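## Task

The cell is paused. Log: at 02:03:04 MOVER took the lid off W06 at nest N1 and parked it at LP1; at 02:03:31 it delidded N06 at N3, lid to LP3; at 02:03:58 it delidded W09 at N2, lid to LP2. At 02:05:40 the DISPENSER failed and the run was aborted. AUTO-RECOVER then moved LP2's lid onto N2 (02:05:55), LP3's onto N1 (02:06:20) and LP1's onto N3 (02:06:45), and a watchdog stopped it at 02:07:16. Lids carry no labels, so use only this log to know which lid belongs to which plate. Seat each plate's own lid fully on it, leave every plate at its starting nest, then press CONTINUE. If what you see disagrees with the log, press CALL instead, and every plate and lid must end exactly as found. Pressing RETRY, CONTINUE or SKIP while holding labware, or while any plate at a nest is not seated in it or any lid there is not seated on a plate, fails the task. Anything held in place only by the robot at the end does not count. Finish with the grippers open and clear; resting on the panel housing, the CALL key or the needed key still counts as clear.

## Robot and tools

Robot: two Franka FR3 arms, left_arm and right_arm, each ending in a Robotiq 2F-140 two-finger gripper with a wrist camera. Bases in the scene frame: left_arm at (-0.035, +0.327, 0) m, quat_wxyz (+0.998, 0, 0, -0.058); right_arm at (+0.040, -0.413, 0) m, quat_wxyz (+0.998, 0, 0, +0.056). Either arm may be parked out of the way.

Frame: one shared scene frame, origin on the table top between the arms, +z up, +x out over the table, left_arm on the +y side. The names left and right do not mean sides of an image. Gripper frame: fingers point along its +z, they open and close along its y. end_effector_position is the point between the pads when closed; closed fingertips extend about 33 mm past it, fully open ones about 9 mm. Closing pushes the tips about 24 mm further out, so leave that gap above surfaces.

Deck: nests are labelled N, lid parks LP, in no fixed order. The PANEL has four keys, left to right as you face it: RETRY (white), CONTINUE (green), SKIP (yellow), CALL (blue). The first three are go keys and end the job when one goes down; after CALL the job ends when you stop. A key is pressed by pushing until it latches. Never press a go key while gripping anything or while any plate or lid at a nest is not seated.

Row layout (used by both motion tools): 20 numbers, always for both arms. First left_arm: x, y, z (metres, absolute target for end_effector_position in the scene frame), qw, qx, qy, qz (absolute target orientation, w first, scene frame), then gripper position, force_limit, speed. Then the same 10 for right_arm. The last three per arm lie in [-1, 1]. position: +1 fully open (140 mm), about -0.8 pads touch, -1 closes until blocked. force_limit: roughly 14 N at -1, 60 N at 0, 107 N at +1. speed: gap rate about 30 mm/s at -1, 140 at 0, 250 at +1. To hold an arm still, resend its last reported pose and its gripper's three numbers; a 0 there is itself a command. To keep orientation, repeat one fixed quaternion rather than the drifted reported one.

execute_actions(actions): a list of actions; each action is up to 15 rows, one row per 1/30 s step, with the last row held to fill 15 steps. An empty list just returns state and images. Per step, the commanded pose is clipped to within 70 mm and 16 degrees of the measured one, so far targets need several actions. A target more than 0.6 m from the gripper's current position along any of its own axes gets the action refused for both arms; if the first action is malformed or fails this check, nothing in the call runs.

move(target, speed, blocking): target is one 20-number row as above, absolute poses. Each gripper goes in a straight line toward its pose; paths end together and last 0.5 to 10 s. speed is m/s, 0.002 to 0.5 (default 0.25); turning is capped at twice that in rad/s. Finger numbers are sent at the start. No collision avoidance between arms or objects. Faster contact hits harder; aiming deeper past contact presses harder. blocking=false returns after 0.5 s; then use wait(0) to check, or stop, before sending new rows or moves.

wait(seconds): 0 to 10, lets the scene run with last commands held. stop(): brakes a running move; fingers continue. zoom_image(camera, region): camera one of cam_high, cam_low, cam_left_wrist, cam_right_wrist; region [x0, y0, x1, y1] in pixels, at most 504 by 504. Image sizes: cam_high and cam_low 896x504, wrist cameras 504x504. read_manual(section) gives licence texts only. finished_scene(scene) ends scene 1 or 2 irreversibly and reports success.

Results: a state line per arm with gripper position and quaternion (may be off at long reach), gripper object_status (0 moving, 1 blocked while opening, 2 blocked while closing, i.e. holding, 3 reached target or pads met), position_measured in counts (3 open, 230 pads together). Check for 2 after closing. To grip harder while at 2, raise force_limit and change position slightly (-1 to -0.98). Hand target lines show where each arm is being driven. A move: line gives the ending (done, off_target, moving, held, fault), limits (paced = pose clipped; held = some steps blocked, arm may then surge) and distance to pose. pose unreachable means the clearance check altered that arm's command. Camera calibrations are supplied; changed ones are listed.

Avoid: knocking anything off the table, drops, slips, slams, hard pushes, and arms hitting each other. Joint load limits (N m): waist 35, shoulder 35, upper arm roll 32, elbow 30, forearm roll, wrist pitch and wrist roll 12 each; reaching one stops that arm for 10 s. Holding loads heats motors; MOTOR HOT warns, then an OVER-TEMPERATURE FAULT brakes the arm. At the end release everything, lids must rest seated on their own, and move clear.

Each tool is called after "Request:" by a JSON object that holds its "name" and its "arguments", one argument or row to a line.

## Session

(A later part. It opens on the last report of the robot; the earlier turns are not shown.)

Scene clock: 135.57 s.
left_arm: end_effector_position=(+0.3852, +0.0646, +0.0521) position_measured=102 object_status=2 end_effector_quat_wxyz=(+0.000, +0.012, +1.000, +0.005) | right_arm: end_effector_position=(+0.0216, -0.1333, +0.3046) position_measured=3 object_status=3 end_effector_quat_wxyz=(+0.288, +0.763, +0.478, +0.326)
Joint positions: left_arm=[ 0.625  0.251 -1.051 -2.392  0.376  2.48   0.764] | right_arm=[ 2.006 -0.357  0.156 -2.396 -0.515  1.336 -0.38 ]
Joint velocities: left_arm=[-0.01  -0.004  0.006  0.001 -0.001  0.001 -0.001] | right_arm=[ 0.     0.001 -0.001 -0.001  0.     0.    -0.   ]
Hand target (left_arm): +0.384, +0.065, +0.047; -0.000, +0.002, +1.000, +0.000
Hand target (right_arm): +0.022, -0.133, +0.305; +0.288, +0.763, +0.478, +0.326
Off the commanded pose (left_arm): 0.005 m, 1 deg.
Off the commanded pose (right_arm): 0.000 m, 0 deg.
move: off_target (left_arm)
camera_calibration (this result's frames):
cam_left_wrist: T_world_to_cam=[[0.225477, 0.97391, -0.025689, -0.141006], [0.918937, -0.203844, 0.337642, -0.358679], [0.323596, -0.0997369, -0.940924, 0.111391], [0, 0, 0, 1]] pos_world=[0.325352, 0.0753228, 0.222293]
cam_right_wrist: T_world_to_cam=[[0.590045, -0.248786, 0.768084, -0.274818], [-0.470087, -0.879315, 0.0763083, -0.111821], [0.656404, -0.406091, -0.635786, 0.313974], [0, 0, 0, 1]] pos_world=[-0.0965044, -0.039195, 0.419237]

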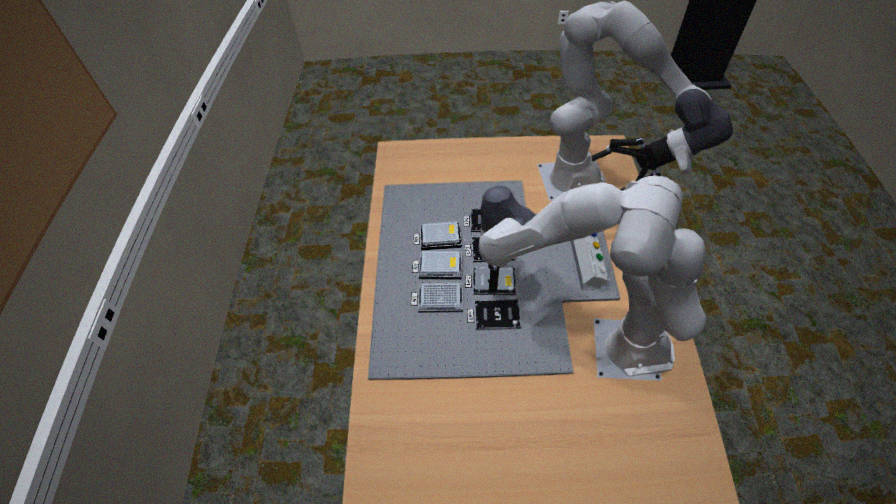

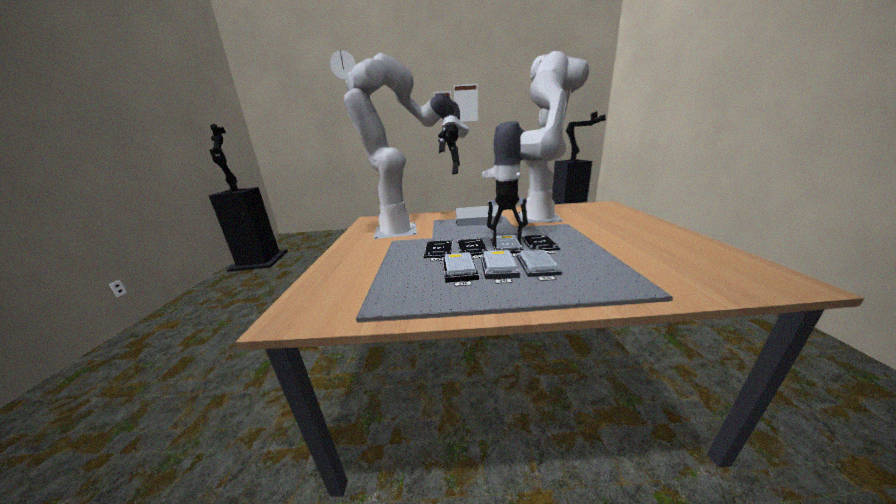

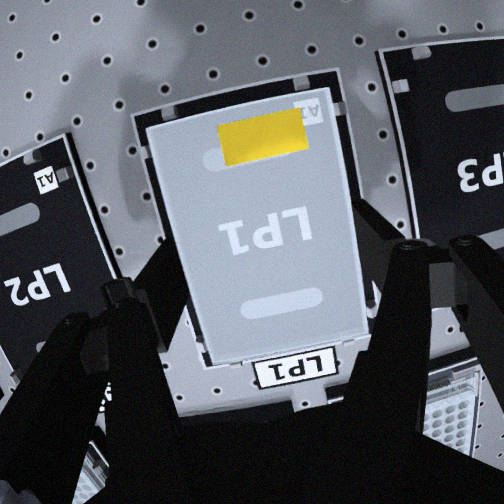

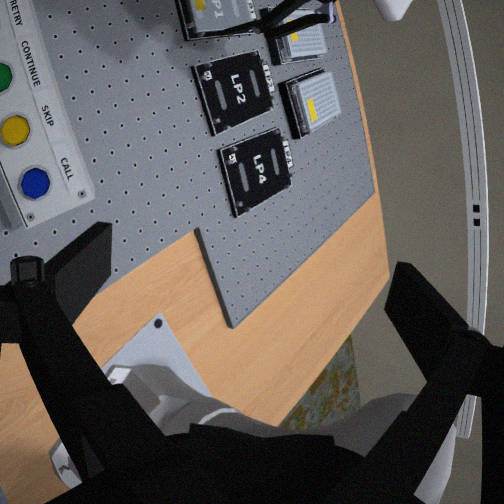

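Request:
{"name": "move", "arguments": {
  "target": [0.3852,0.0647,0.0525,0,0.012,1,0,0.4,-0.6,-0.3,0.0216,-0.1333,0.3046,0.288,0.763,0.478,0.326,1,0,0],
  "speed": 0.02
}}

Request:
{"name": "move", "arguments": {
  "target": [0.39,0.063,0.095,0,0,1,0,0.4,-0.6,-0.3,0.0216,-0.1333,0.3046,0.288,0.763,0.478,0.326,1,0,0],
  "speed": 0.1
}}

Request:
{"name": "move", "arguments": {
  "target": [0.569,0.002,0.09,0,0,1,0,0.4,-0.6,-0.3,0.0216,-0.1333,0.3046,0.288,0.763,0.478,0.326,1,0,0],
  "speed": 0.15
}}

Request:
{"name": "zoom_image", "arguments": {
  "camera": "cam_left_wrist",
  "region": [120, 60, 420, 360]
}}

Scene clock: 144.13 s.
left_arm: end_effector_position=(+0.3861, +0.0658, +0.0527) position_measured=78 object_status=3 end_effector_quat_wxyz=(+0.001, +0.008, +1.000, +0.002) | right_arm: end_effector_position=(+0.0216, -0.1333, +0.3046) position_measured=3 object_status=3 end_effector_quat_wxyz=(+0.288, +0.763, +0.478, +0.326)
Joint positions: left_arm=[ 0.644  0.25  -1.064 -2.396  0.369  2.486  0.767] | right_arm=[ 2.006 -0.357  0.156 -2.396 -0.515  1.336 -0.38 ]
Joint velocities: left_arm=[ 0.014 -0.    -0.012 -0.001  0.001  0.003  0.003] | right_arm=[-0.001 -0.001 -0.    -0.001 -0.002  0.     0.001]
Hand target (left_arm): +0.385, +0.065, +0.053; +0.000, +0.012, +1.000, +0.000
Hand target (right_arm): +0.022, -0.133, +0.305; +0.288, +0.763, +0.478, +0.326
Off the commanded pose (left_arm): 0.001 m, 0 deg.
Off the commanded pose (right_arm): 0.000 m, 0 deg.
move: done
camera_calibration (this result's frames):
cam_left_wrist: T_world_to_cam=[[0.21838, 0.975318, -0.0326256, -0.139364], [0.920311, -0.194714, 0.339285, -0.360713], [0.324558, -0.104119, -0.940118, 0.111697], [0, 0, 0, 1]] pos_world=[0.32615, 0.0773176, 0.222846]
cam_right_wrist: T_world_to_cam=[[0.590045, -0.248786, 0.768084, -0.274818], [-0.470087, -0.879315, 0.0763083, -0.111821], [0.656404, -0.406091, -0.635786, 0.313974], [0, 0, 0, 1]] pos_world=[-0.0965045, -0.0391949, 0.419237]

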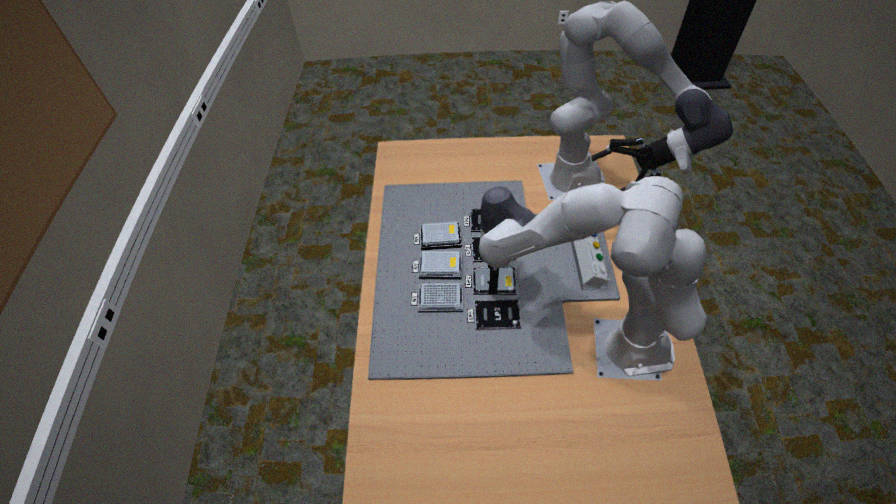

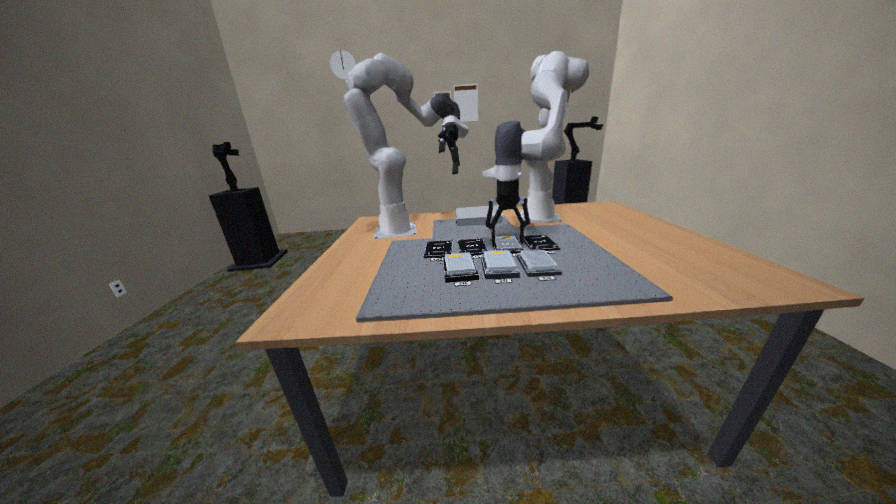

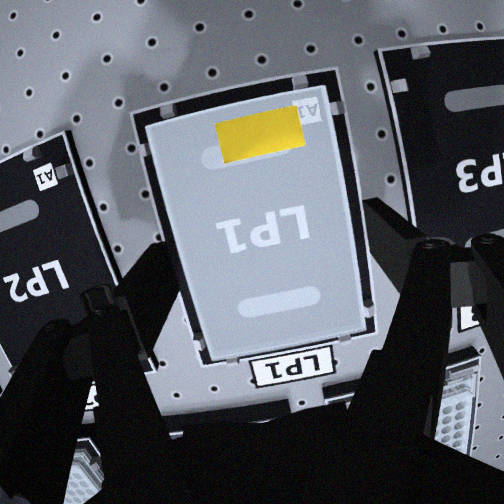

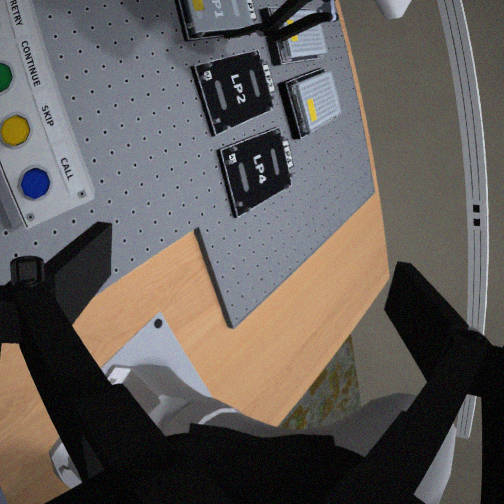

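Scene clock: 145.20 s.
left_arm: end_effector_position=(+0.3916, +0.0621, +0.0959) position_measured=78 object_status=3 end_effector_quat_wxyz=(+0.002, -0.007, +1.000, -0.001) | right_arm: end_effector_position=(+0.0216, -0.1333, +0.3046) position_measured=3 object_status=3 end_effector_quat_wxyz=(+0.288, +0.763, +0.478, +0.326)
Joint positions: left_arm=[ 0.791  0.124 -1.229 -2.369  0.176  2.408  0.874] | right_arm=[ 2.006 -0.357  0.156 -2.396 -0.515  1.336 -0.38 ]
Joint velocities: left_arm=[ 0.024  0.001 -0.025 -0.003 -0.001 -0.003  0.033] | right_arm=[ 0.    -0.001  0.001  0.001  0.001  0.002 -0.   ]
Hand target (left_arm): +0.390, +0.062, +0.096; +0.001, +0.001, +1.000, -0.001
Hand target (right_arm): +0.022, -0.133, +0.305; +0.288, +0.763, +0.478, +0.326
Off the commanded pose (left_arm): 0.002 m, 1 deg.
Off the commanded pose (right_arm): 0.000 m, 0 deg.
move: done
camera_calibration (this result's frames):
cam_left_wrist: T_world_to_cam=[[0.188036, 0.981425, -0.0380572, -0.123525], [0.924834, -0.163883, 0.343255, -0.385223], [0.330642, -0.0997409, -0.938471, 0.147239], [0, 0, 0, 1]] pos_world=[0.330812, 0.0727844, 0.265708]
cam_right_wrist: T_world_to_cam=[[0.590045, -0.248786, 0.768084, -0.274818], [-0.470087, -0.879315, 0.0763083, -0.111821], [0.656404, -0.406091, -0.635786, 0.313974], [0, 0, 0, 1]] pos_world=[-0.0965044, -0.0391949, 0.419237]

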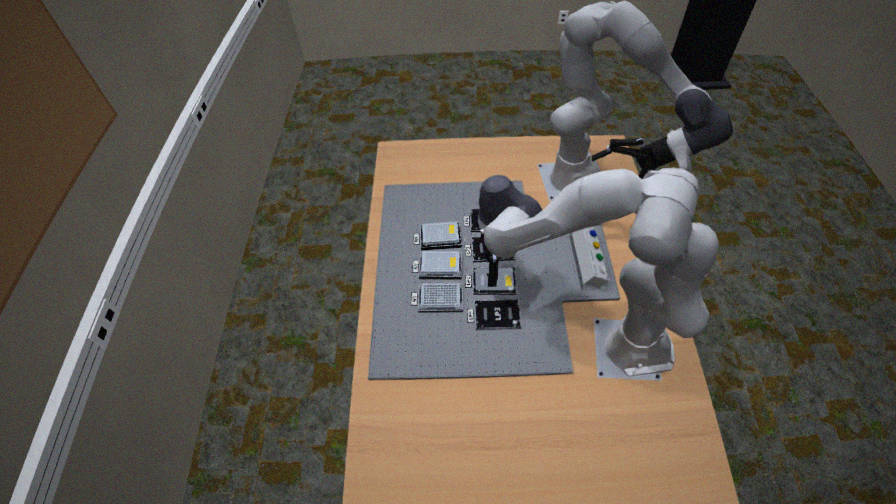

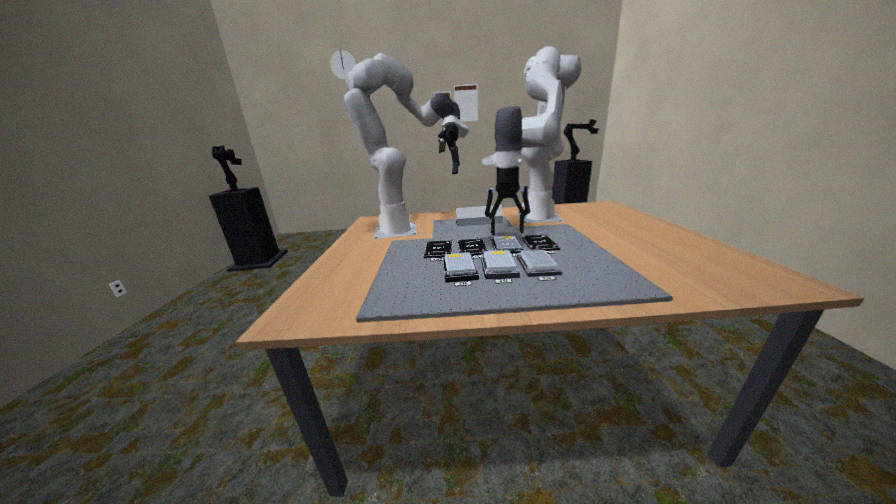

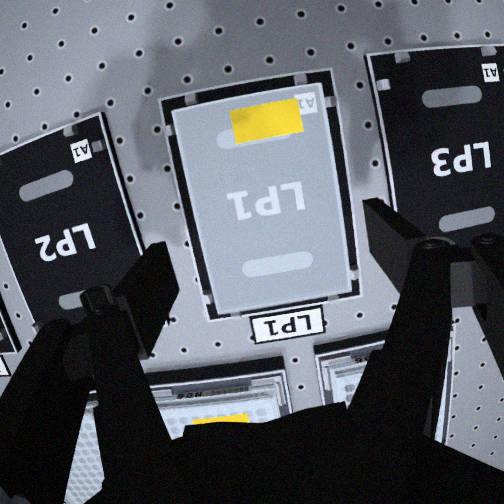

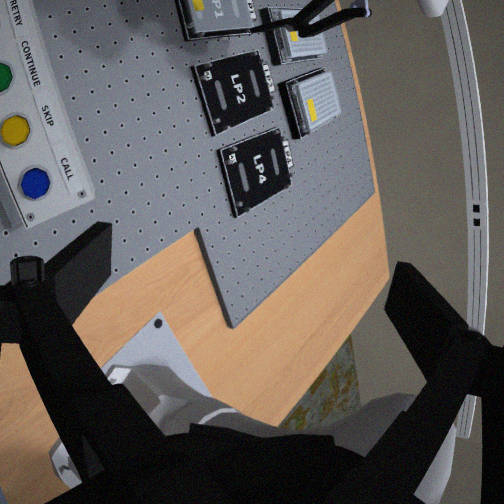

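Scene clock: 147.07 s.
left_arm: end_effector_position=(+0.5677, +0.0021, +0.0902) position_measured=78 object_status=3 end_effector_quat_wxyz=(-0.001, -0.003, +1.000, -0.001) | right_arm: end_effector_position=(+0.0216, -0.1333, +0.3046) position_measured=3 object_status=3 end_effector_quat_wxyz=(+0.288, +0.763, +0.478, +0.326)
Joint positions: left_arm=[ 0.241  0.702 -0.77  -1.608  0.539  2.085  0.767] | right_arm=[ 2.006 -0.357  0.156 -2.396 -0.515  1.336 -0.38 ]
Joint velocities: left_arm=[-0.001  0.002 -0.001  0.002  0.003 -0.016  0.004] | right_arm=[ 0.001  0.    -0.     0.001  0.     0.     0.003]
Hand target (left_arm): +0.567, +0.004, +0.088; -0.002, +0.002, +1.000, +0.001
Hand target (right_arm): +0.022, -0.133, +0.305; +0.288, +0.763, +0.478, +0.326
Off the commanded pose (left_arm): 0.001 m, 0 deg.
Off the commanded pose (right_arm): 0.000 m, 0 deg.
move: done
camera_calibration (this result's frames):
cam_left_wrist: T_world_to_cam=[[0.197197, 0.979579, -0.0392147, -0.10304], [0.925383, -0.172782, 0.337362, -0.555677], [0.323697, -0.102816, -0.940558, 0.0818626], [0, 0, 0, 1]] pos_world=[0.508034, 0.0133417, 0.26042]
cam_right_wrist: T_world_to_cam=[[0.590045, -0.248786, 0.768084, -0.274818], [-0.470087, -0.879315, 0.0763084, -0.111821], [0.656404, -0.406091, -0.635786, 0.313974], [0, 0, 0, 1]] pos_world=[-0.0965044, -0.039195, 0.419237]

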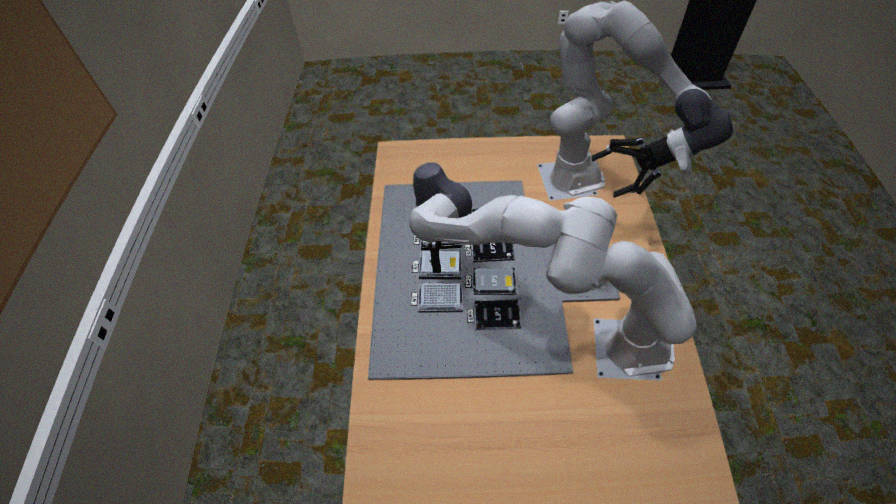

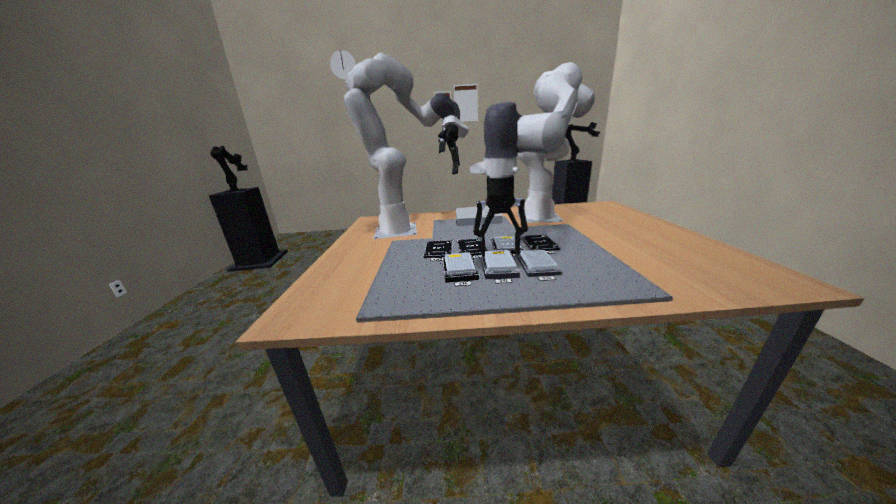

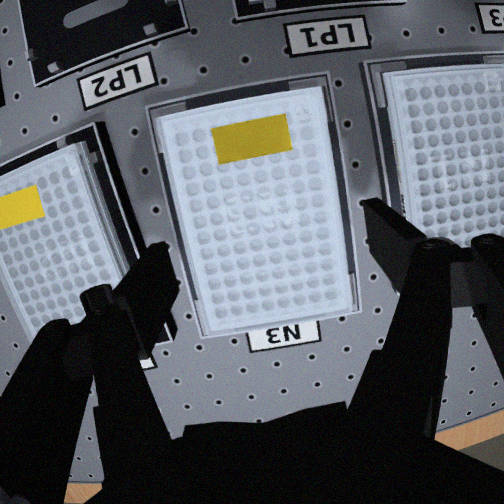

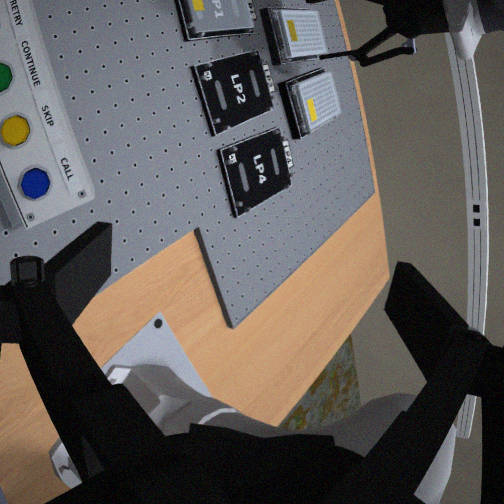

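Region (120, 60, 420, 360) of cam_left_wrist's 504x504 image, scaled by 1.680, with more detail than that image has.

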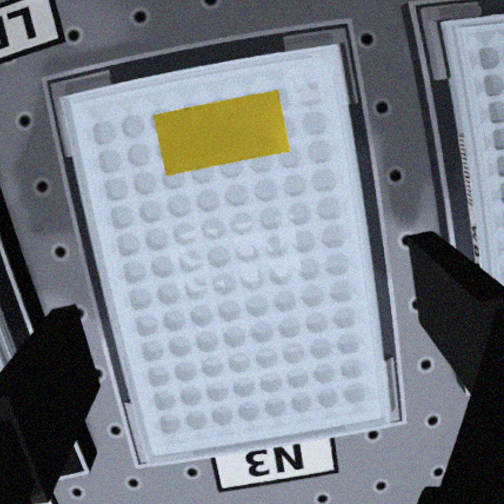

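Request:
{"name": "move", "arguments": {
  "target": [0.5636,0.001,0.066,0,0.006,1,0,0.4,-0.6,-0.3,0.0216,-0.1333,0.3046,0.288,0.763,0.478,0.326,1,0,0],
  "speed": 0.04
}}

Scene clock: 155.87 s.
left_arm: end_effector_position=(+0.5632, +0.0012, +0.0675) position_measured=78 object_status=3 end_effector_quat_wxyz=(-0.001, +0.008, +1.000, -0.000) | right_arm: end_effector_position=(+0.0216, -0.1333, +0.3046) position_measured=3 object_status=3 end_effector_quat_wxyz=(+0.288, +0.763, +0.478, +0.326)
Joint positions: left_arm=[ 0.232  0.724 -0.754 -1.634  0.561  2.126  0.769] | right_arm=[ 2.006 -0.357  0.156 -2.396 -0.515  1.336 -0.38 ]
Joint velocities: left_arm=[-0.005  0.     0.003 -0.    -0.001  0.016 -0.001] | right_arm=[ 0.     0.    -0.     0.001  0.002 -0.001 -0.001]
Hand target (left_arm): +0.564, +0.001, +0.066; -0.000, +0.006, +1.000, +0.000
Hand target (right_arm): +0.022, -0.133, +0.305; +0.288, +0.763, +0.478, +0.326
Off the commanded pose (left_arm): 0.002 m, 0 deg.
Off the commanded pose (right_arm): 0.000 m, 0 deg.
move: done
camera_calibration (this result's frames):
cam_left_wrist: T_world_to_cam=[[0.217693, 0.975325, -0.036762, -0.113928], [0.921651, -0.193026, 0.336602, -0.541894], [0.3212, -0.107158, -0.940929, 0.0633342], [0, 0, 0, 1]] pos_world=[0.503895, 0.0133043, 0.237807]
cam_right_wrist: T_world_to_cam=[[0.590045, -0.248786, 0.768084, -0.274818], [-0.470087, -0.879315, 0.0763084, -0.111821], [0.656404, -0.406091, -0.635786, 0.313974], [0, 0, 0, 1]] pos_world=[-0.0965044, -0.039195, 0.419237]

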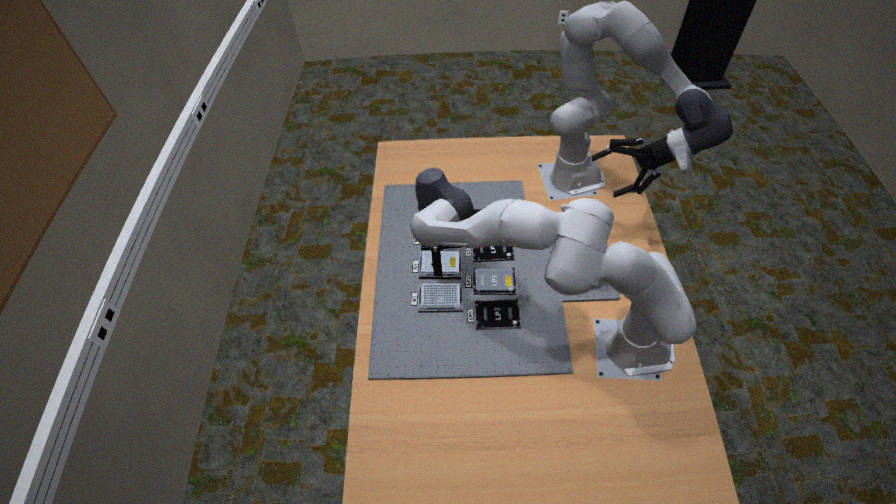

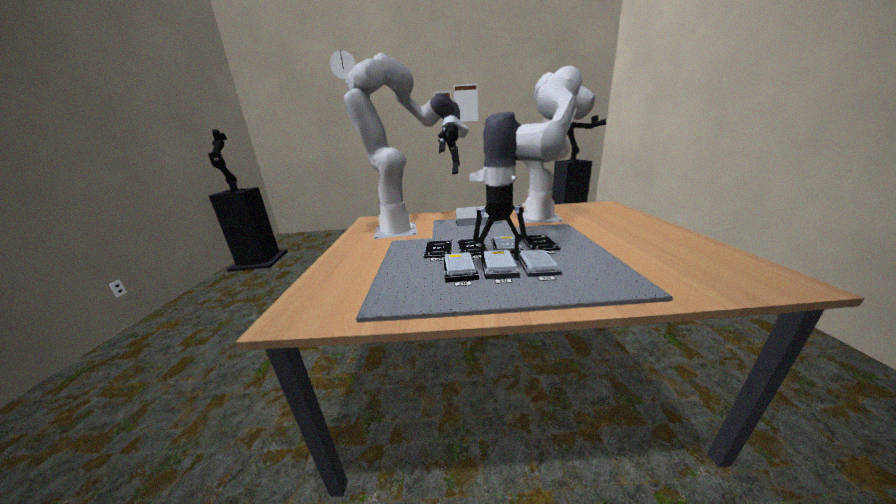

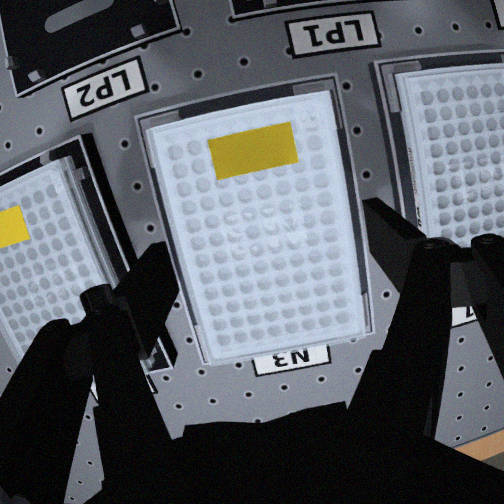

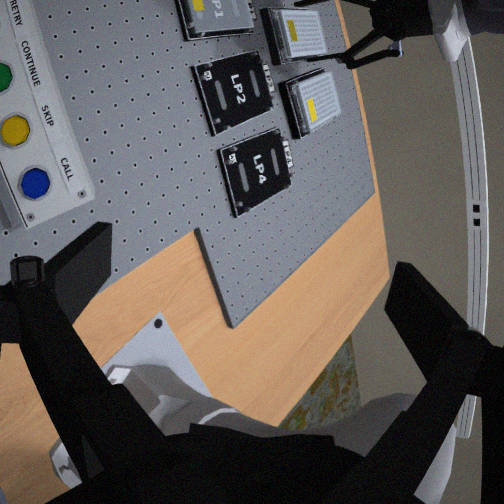

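Request:
{"name": "move", "arguments": {
  "target": [0.5636,0.001,0.066,0,0.010,1,0,-1,-0.6,-0.8,0.0216,-0.1333,0.3046,0.288,0.763,0.478,0.326,1,0,0],
  "speed": 0.02
}}

Request:
{"name": "move", "arguments": {
  "target": [0.5636,0.001,0.092,0,0.010,1,0,-1,-0.6,-0.8,0.0216,-0.1333,0.3046,0.288,0.763,0.478,0.326,1,0,0],
  "speed": 0.04
}}

Scene clock: 161.07 s.
left_arm: end_effector_position=(+0.5639, +0.0005, +0.0679) position_measured=103 object_status=2 end_effector_quat_wxyz=(+0.000, +0.008, +1.000, -0.001) | right_arm: end_effector_position=(+0.0216, -0.1333, +0.3046) position_measured=3 object_status=3 end_effector_quat_wxyz=(+0.288, +0.763, +0.478, +0.326)
Joint positions: left_arm=[ 0.232  0.723 -0.754 -1.634  0.561  2.129  0.769] | right_arm=[ 2.006 -0.357  0.156 -2.396 -0.515  1.336 -0.38 ]
Joint velocities: left_arm=[ 0.001  0.     0.001  0.     0.001 -0.    -0.   ] | right_arm=[-0.     0.     0.001 -0.     0.001  0.    -0.   ]
Hand target (left_arm): +0.564, +0.001, +0.066; -0.000, +0.010, +1.000, +0.000
Hand target (right_arm): +0.022, -0.133, +0.305; +0.288, +0.763, +0.478, +0.326
Off the commanded pose (left_arm): 0.002 m, 0 deg.
Off the commanded pose (right_arm): 0.000 m, 0 deg.
move: done
camera_calibration (this result's frames):
cam_left_wrist: T_world_to_cam=[[0.218107, 0.975185, -0.0380059, -0.113465], [0.920708, -0.192696, 0.339361, -0.542492], [0.323616, -0.109009, -0.939888, 0.0619701], [0, 0, 0, 1]] pos_world=[0.504169, 0.0128681, 0.238033]
cam_right_wrist: T_world_to_cam=[[0.590045, -0.248786, 0.768084, -0.274818], [-0.470087, -0.879315, 0.0763082, -0.111821], [0.656404, -0.406091, -0.635786, 0.313974], [0, 0, 0, 1]] pos_world=[-0.0965044, -0.0391949, 0.419237]

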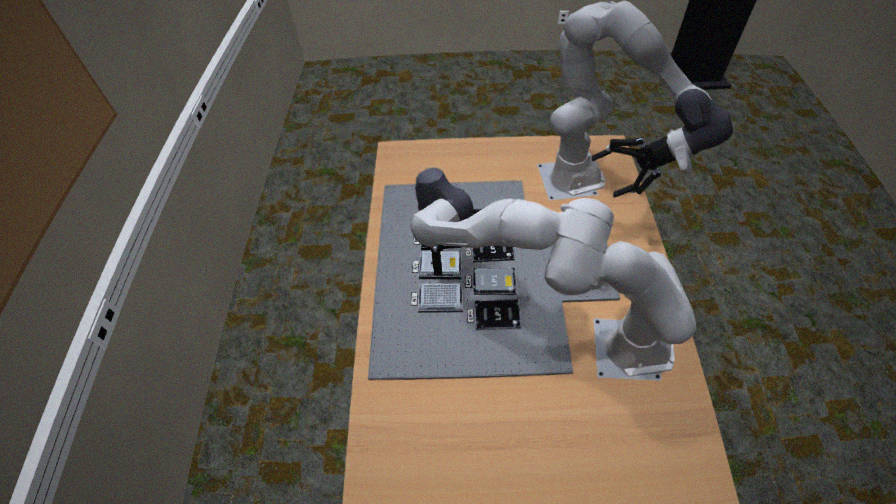

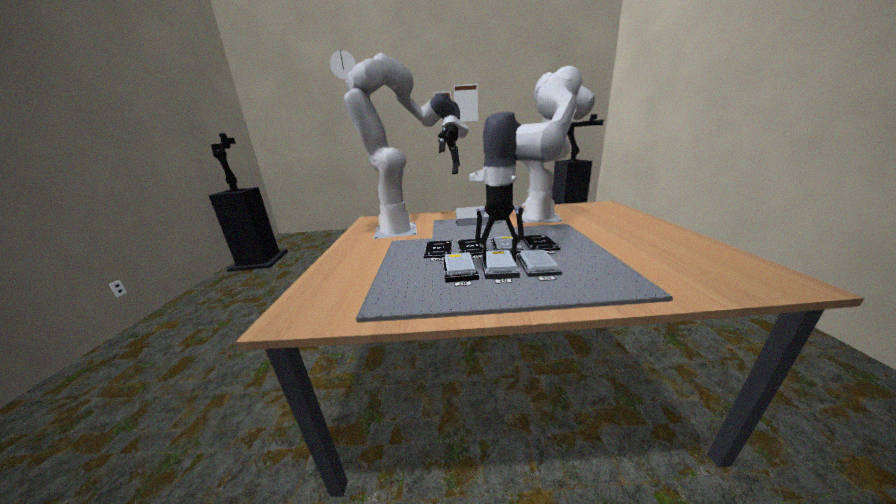

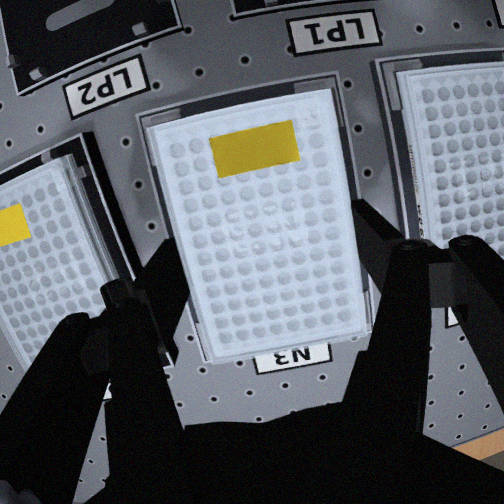

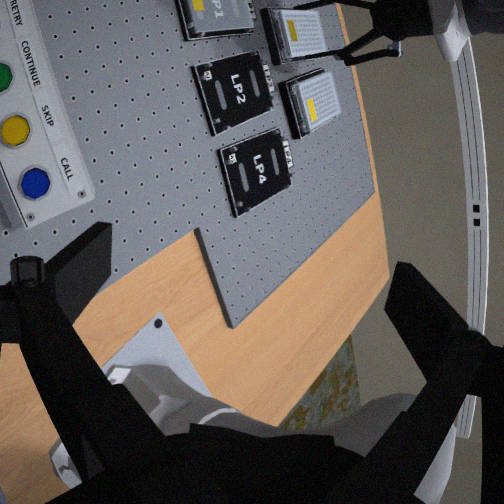

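Scene clock: 161.97 s.
left_arm: end_effector_position=(+0.5638, +0.0007, +0.0904) position_measured=103 object_status=2 end_effector_quat_wxyz=(+0.001, +0.007, +1.000, -0.000) | right_arm: end_effector_position=(+0.0216, -0.1333, +0.3046) position_measured=3 object_status=3 end_effector_quat_wxyz=(+0.288, +0.763, +0.478, +0.326)
Joint positions: left_arm=[ 0.246  0.695 -0.778 -1.624  0.546  2.091  0.774] | right_arm=[ 2.006 -0.357  0.156 -2.396 -0.515  1.336 -0.38 ]
Joint velocities: left_arm=[ 0.007 -0.    -0.008  0.001  0.    -0.017  0.006] | right_arm=[ 0.001  0.001 -0.001  0.     0.001 -0.     0.   ]
Hand target (left_arm): +0.563, +0.001, +0.092; -0.000, +0.010, +1.000, -0.000
Hand target (right_arm): +0.022, -0.133, +0.305; +0.288, +0.763, +0.478, +0.326
Off the commanded pose (left_arm): 0.002 m, 0 deg.
Off the commanded pose (right_arm): 0.000 m, 0 deg.
move: done
camera_calibration (this result's frames):
cam_left_wrist: T_world_to_cam=[[0.215982, 0.975739, -0.0358614, -0.111783], [0.920601, -0.191264, 0.340458, -0.550039], [0.325339, -0.106547, -0.939575, 0.082139], [0, 0, 0, 1]] pos_world=[0.503787, 0.0126203, 0.260433]
cam_right_wrist: T_world_to_cam=[[0.590045, -0.248786, 0.768084, -0.274818], [-0.470087, -0.879315, 0.0763082, -0.111821], [0.656404, -0.406091, -0.635786, 0.313974], [0, 0, 0, 1]] pos_world=[-0.0965044, -0.0391949, 0.419237]

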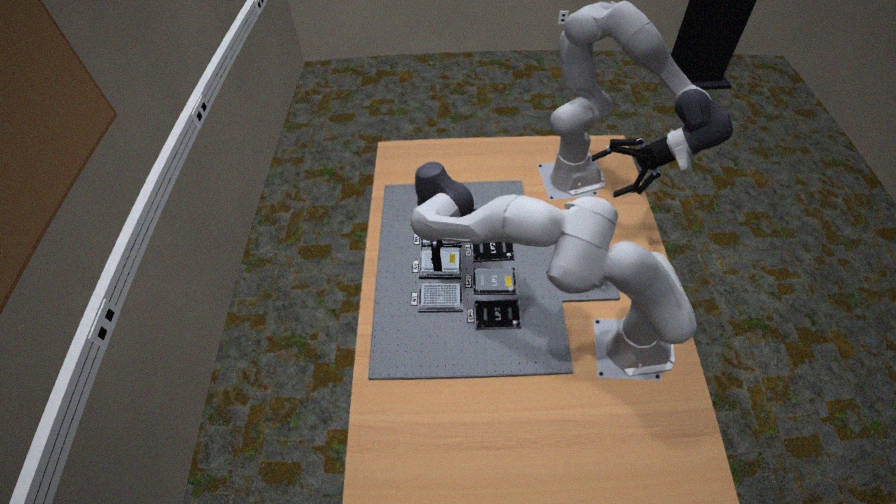

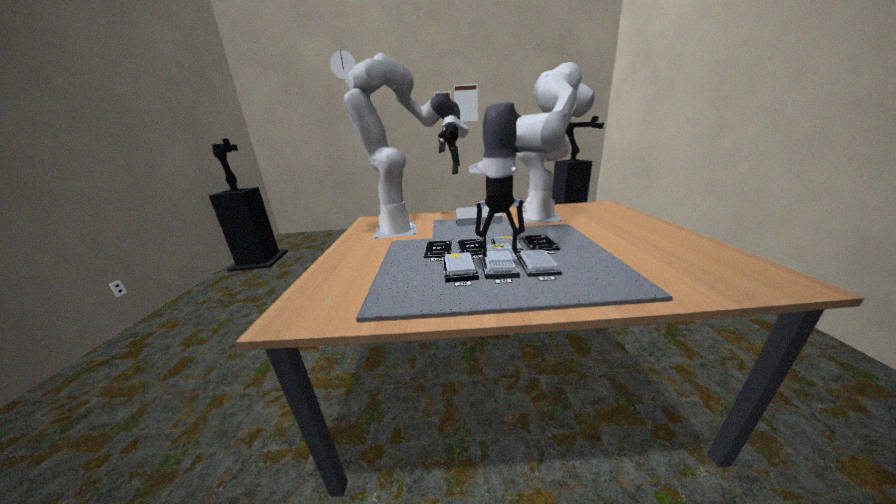

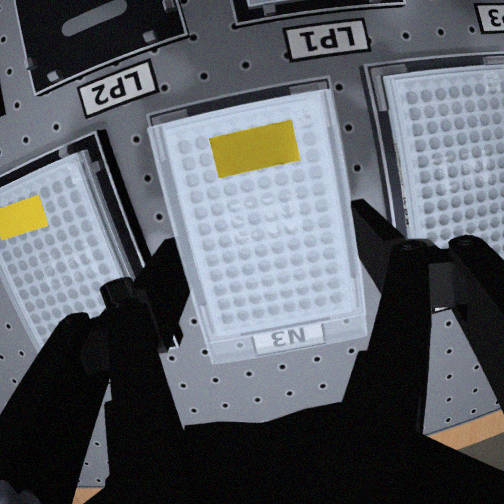

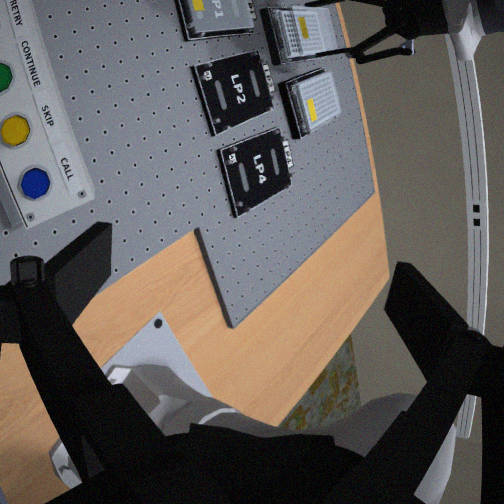

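Request:
{"name": "move", "arguments": {
  "target": [0.5645,0.127,0.088,0,-0.006,1,0,-1,-0.6,-0.8,0.0216,-0.1333,0.3046,0.288,0.763,0.478,0.326,1,0,0],
  "speed": 0.12
}}

Request:
{"name": "move", "arguments": {
  "target": [0.5645,0.127,0.073,0,-0.008,1,0,-1,-0.6,-0.8,0.0216,-0.1333,0.3046,0.288,0.763,0.478,0.326,1,0,0],
  "speed": 0.03
}}

Request:
{"name": "zoom_image", "arguments": {
  "camera": "cam_left_wrist",
  "region": [120, 60, 420, 380]
}}

Scene clock: 169.43 s.
left_arm: end_effector_position=(+0.5641, +0.1279, +0.0878) position_measured=103 object_status=2 end_effector_quat_wxyz=(-0.000, -0.014, +1.000, +0.000) | right_arm: end_effector_position=(+0.0216, -0.1333, +0.3046) position_measured=3 object_status=3 end_effector_quat_wxyz=(+0.288, +0.763, +0.478, +0.326)
Joint positions: left_arm=[ 0.566  0.576 -0.867 -1.857  0.532  2.183  0.887] | right_arm=[ 2.006 -0.357  0.156 -2.396 -0.515  1.336 -0.38 ]
Joint velocities: left_arm=[ 0.005 -0.001 -0.    -0.001  0.002  0.002  0.016] | right_arm=[ 0.    -0.    -0.001  0.001 -0.001  0.    -0.002]
Hand target (left_arm): +0.565, +0.128, +0.088; +0.001, -0.007, +1.000, +0.000
Hand target (right_arm): +0.022, -0.133, +0.305; +0.288, +0.763, +0.478, +0.326
Off the commanded pose (left_arm): 0.001 m, 1 deg.
Off the commanded pose (right_arm): 0.000 m, 0 deg.
move: done
camera_calibration (this result's frames):
cam_left_wrist: T_world_to_cam=[[0.174737, 0.98396, -0.0359131, -0.213821], [0.928491, -0.152529, 0.338583, -0.534325], [0.327675, -0.0925081, -0.940251, 0.0901265], [0, 0, 0, 1]] pos_world=[0.503947, 0.137228, 0.257976]
cam_right_wrist: T_world_to_cam=[[0.590045, -0.248786, 0.768084, -0.274818], [-0.470087, -0.879315, 0.0763084, -0.111821], [0.656403, -0.406092, -0.635786, 0.313974], [0, 0, 0, 1]] pos_world=[-0.0965044, -0.039195, 0.419236]

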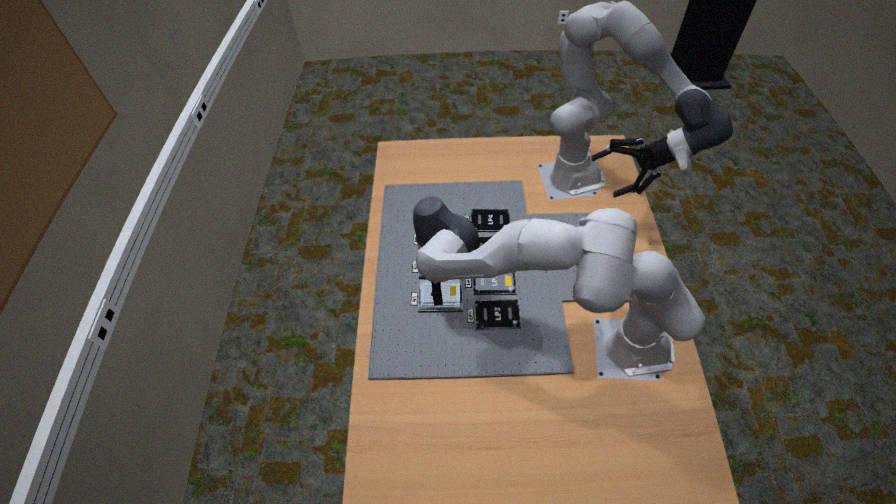

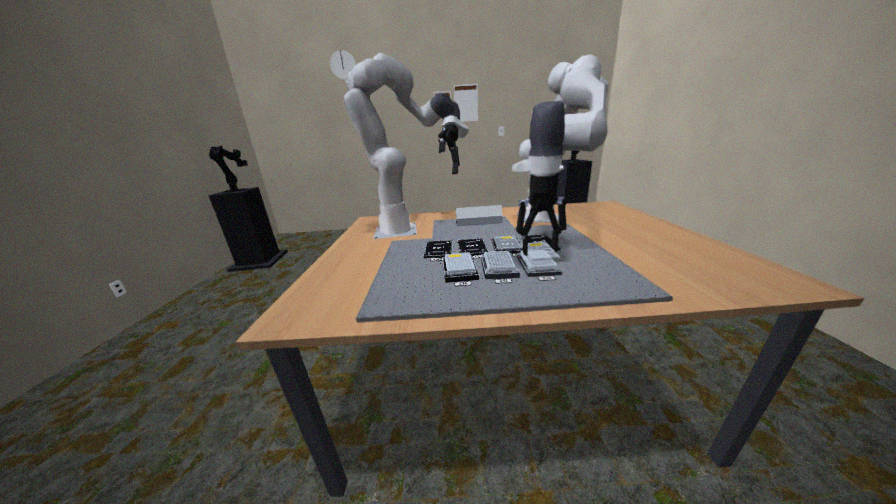

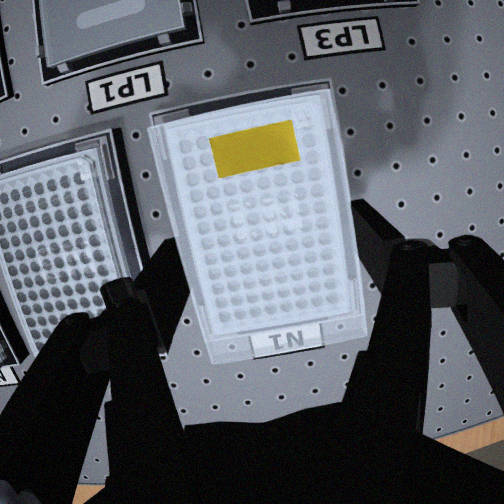

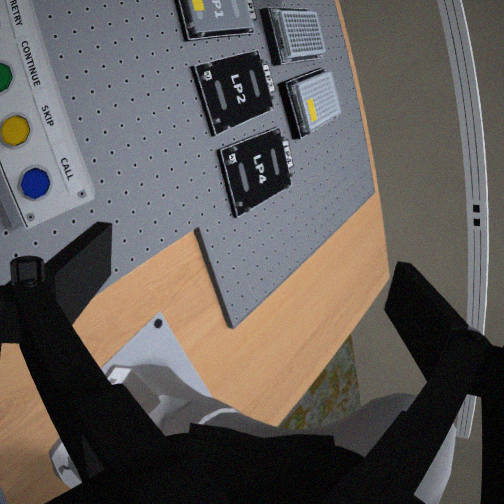

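Scene clock: 170.20 s.
left_arm: end_effector_position=(+0.5642, +0.1272, +0.0745) position_measured=103 object_status=2 end_effector_quat_wxyz=(-0.001, -0.008, +1.000, -0.000) | right_arm: end_effector_position=(+0.0216, -0.1333, +0.3046) position_measured=3 object_status=3 end_effector_quat_wxyz=(+0.288, +0.763, +0.478, +0.326)
Joint positions: left_arm=[ 0.553  0.598 -0.851 -1.859  0.552  2.202  0.887] | right_arm=[ 2.006 -0.357  0.156 -2.396 -0.515  1.336 -0.38 ]
Joint velocities: left_arm=[-0.004 -0.     0.001 -0.     0.004  0.01   0.   ] | right_arm=[-0.001 -0.     0.    -0.    -0.    -0.    -0.001]
Hand target (left_arm): +0.564, +0.127, +0.073; -0.000, -0.008, +1.000, +0.000
Hand target (right_arm): +0.022, -0.133, +0.305; +0.288, +0.763, +0.478, +0.326
Off the commanded pose (left_arm): 0.002 m, 0 deg.
Off the commanded pose (right_arm): 0.000 m, 0 deg.
move: done
camera_calibration (this result's frames):
cam_left_wrist: T_world_to_cam=[[0.186112, 0.981847, -0.0365919, -0.219808], [0.927109, -0.163161, 0.337413, -0.527805], [0.325318, -0.0967211, -0.940645, 0.0793975], [0, 0, 0, 1]] pos_world=[0.504412, 0.13738, 0.24473]
cam_right_wrist: T_world_to_cam=[[0.590045, -0.248786, 0.768084, -0.274818], [-0.470087, -0.879315, 0.0763084, -0.111821], [0.656404, -0.406091, -0.635786, 0.313974], [0, 0, 0, 1]] pos_world=[-0.0965044, -0.0391949, 0.419236]

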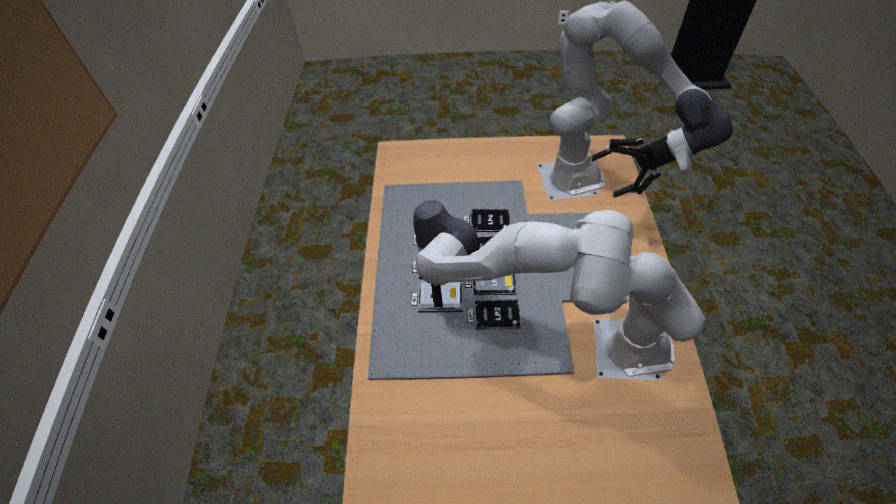

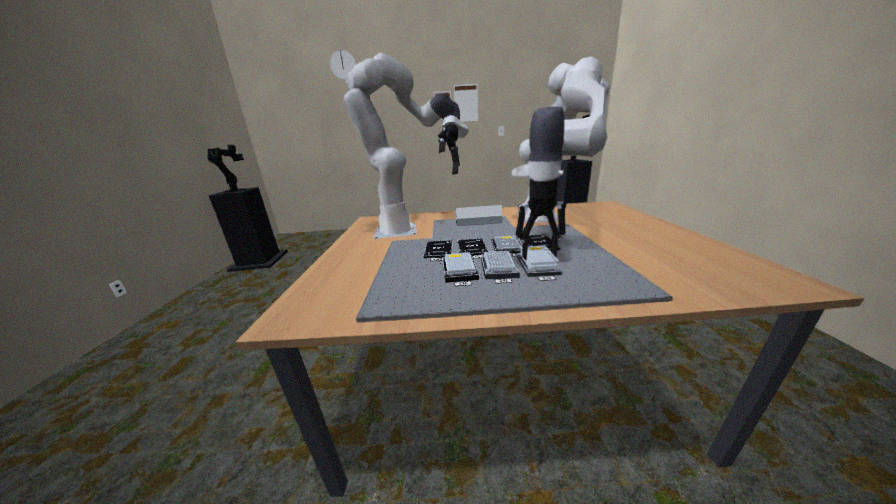

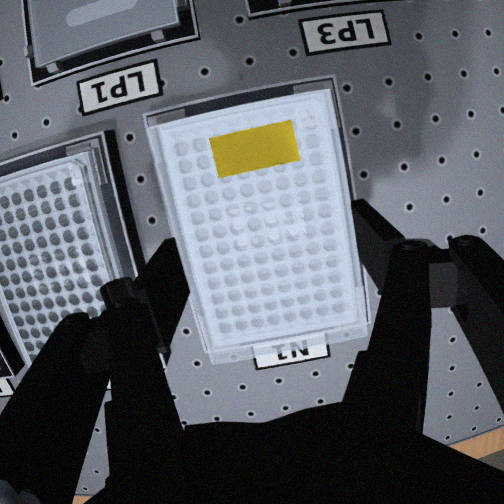

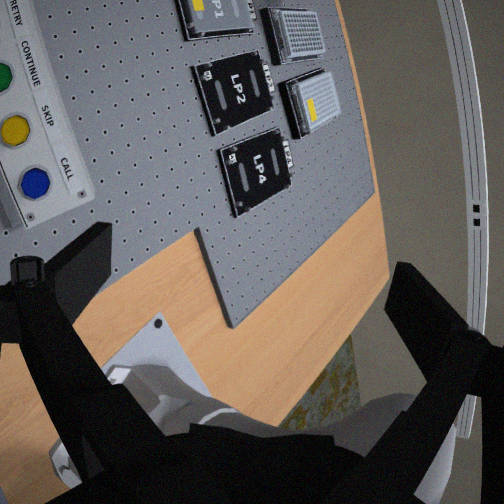

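Region (120, 60, 420, 380) of cam_left_wrist's 504x504 image, scaled by 1.575, with more detail than that image has; it fills the left 472 columns of this view, and the rest is white.

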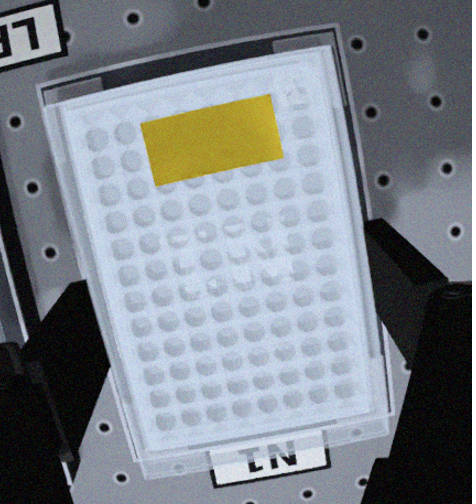

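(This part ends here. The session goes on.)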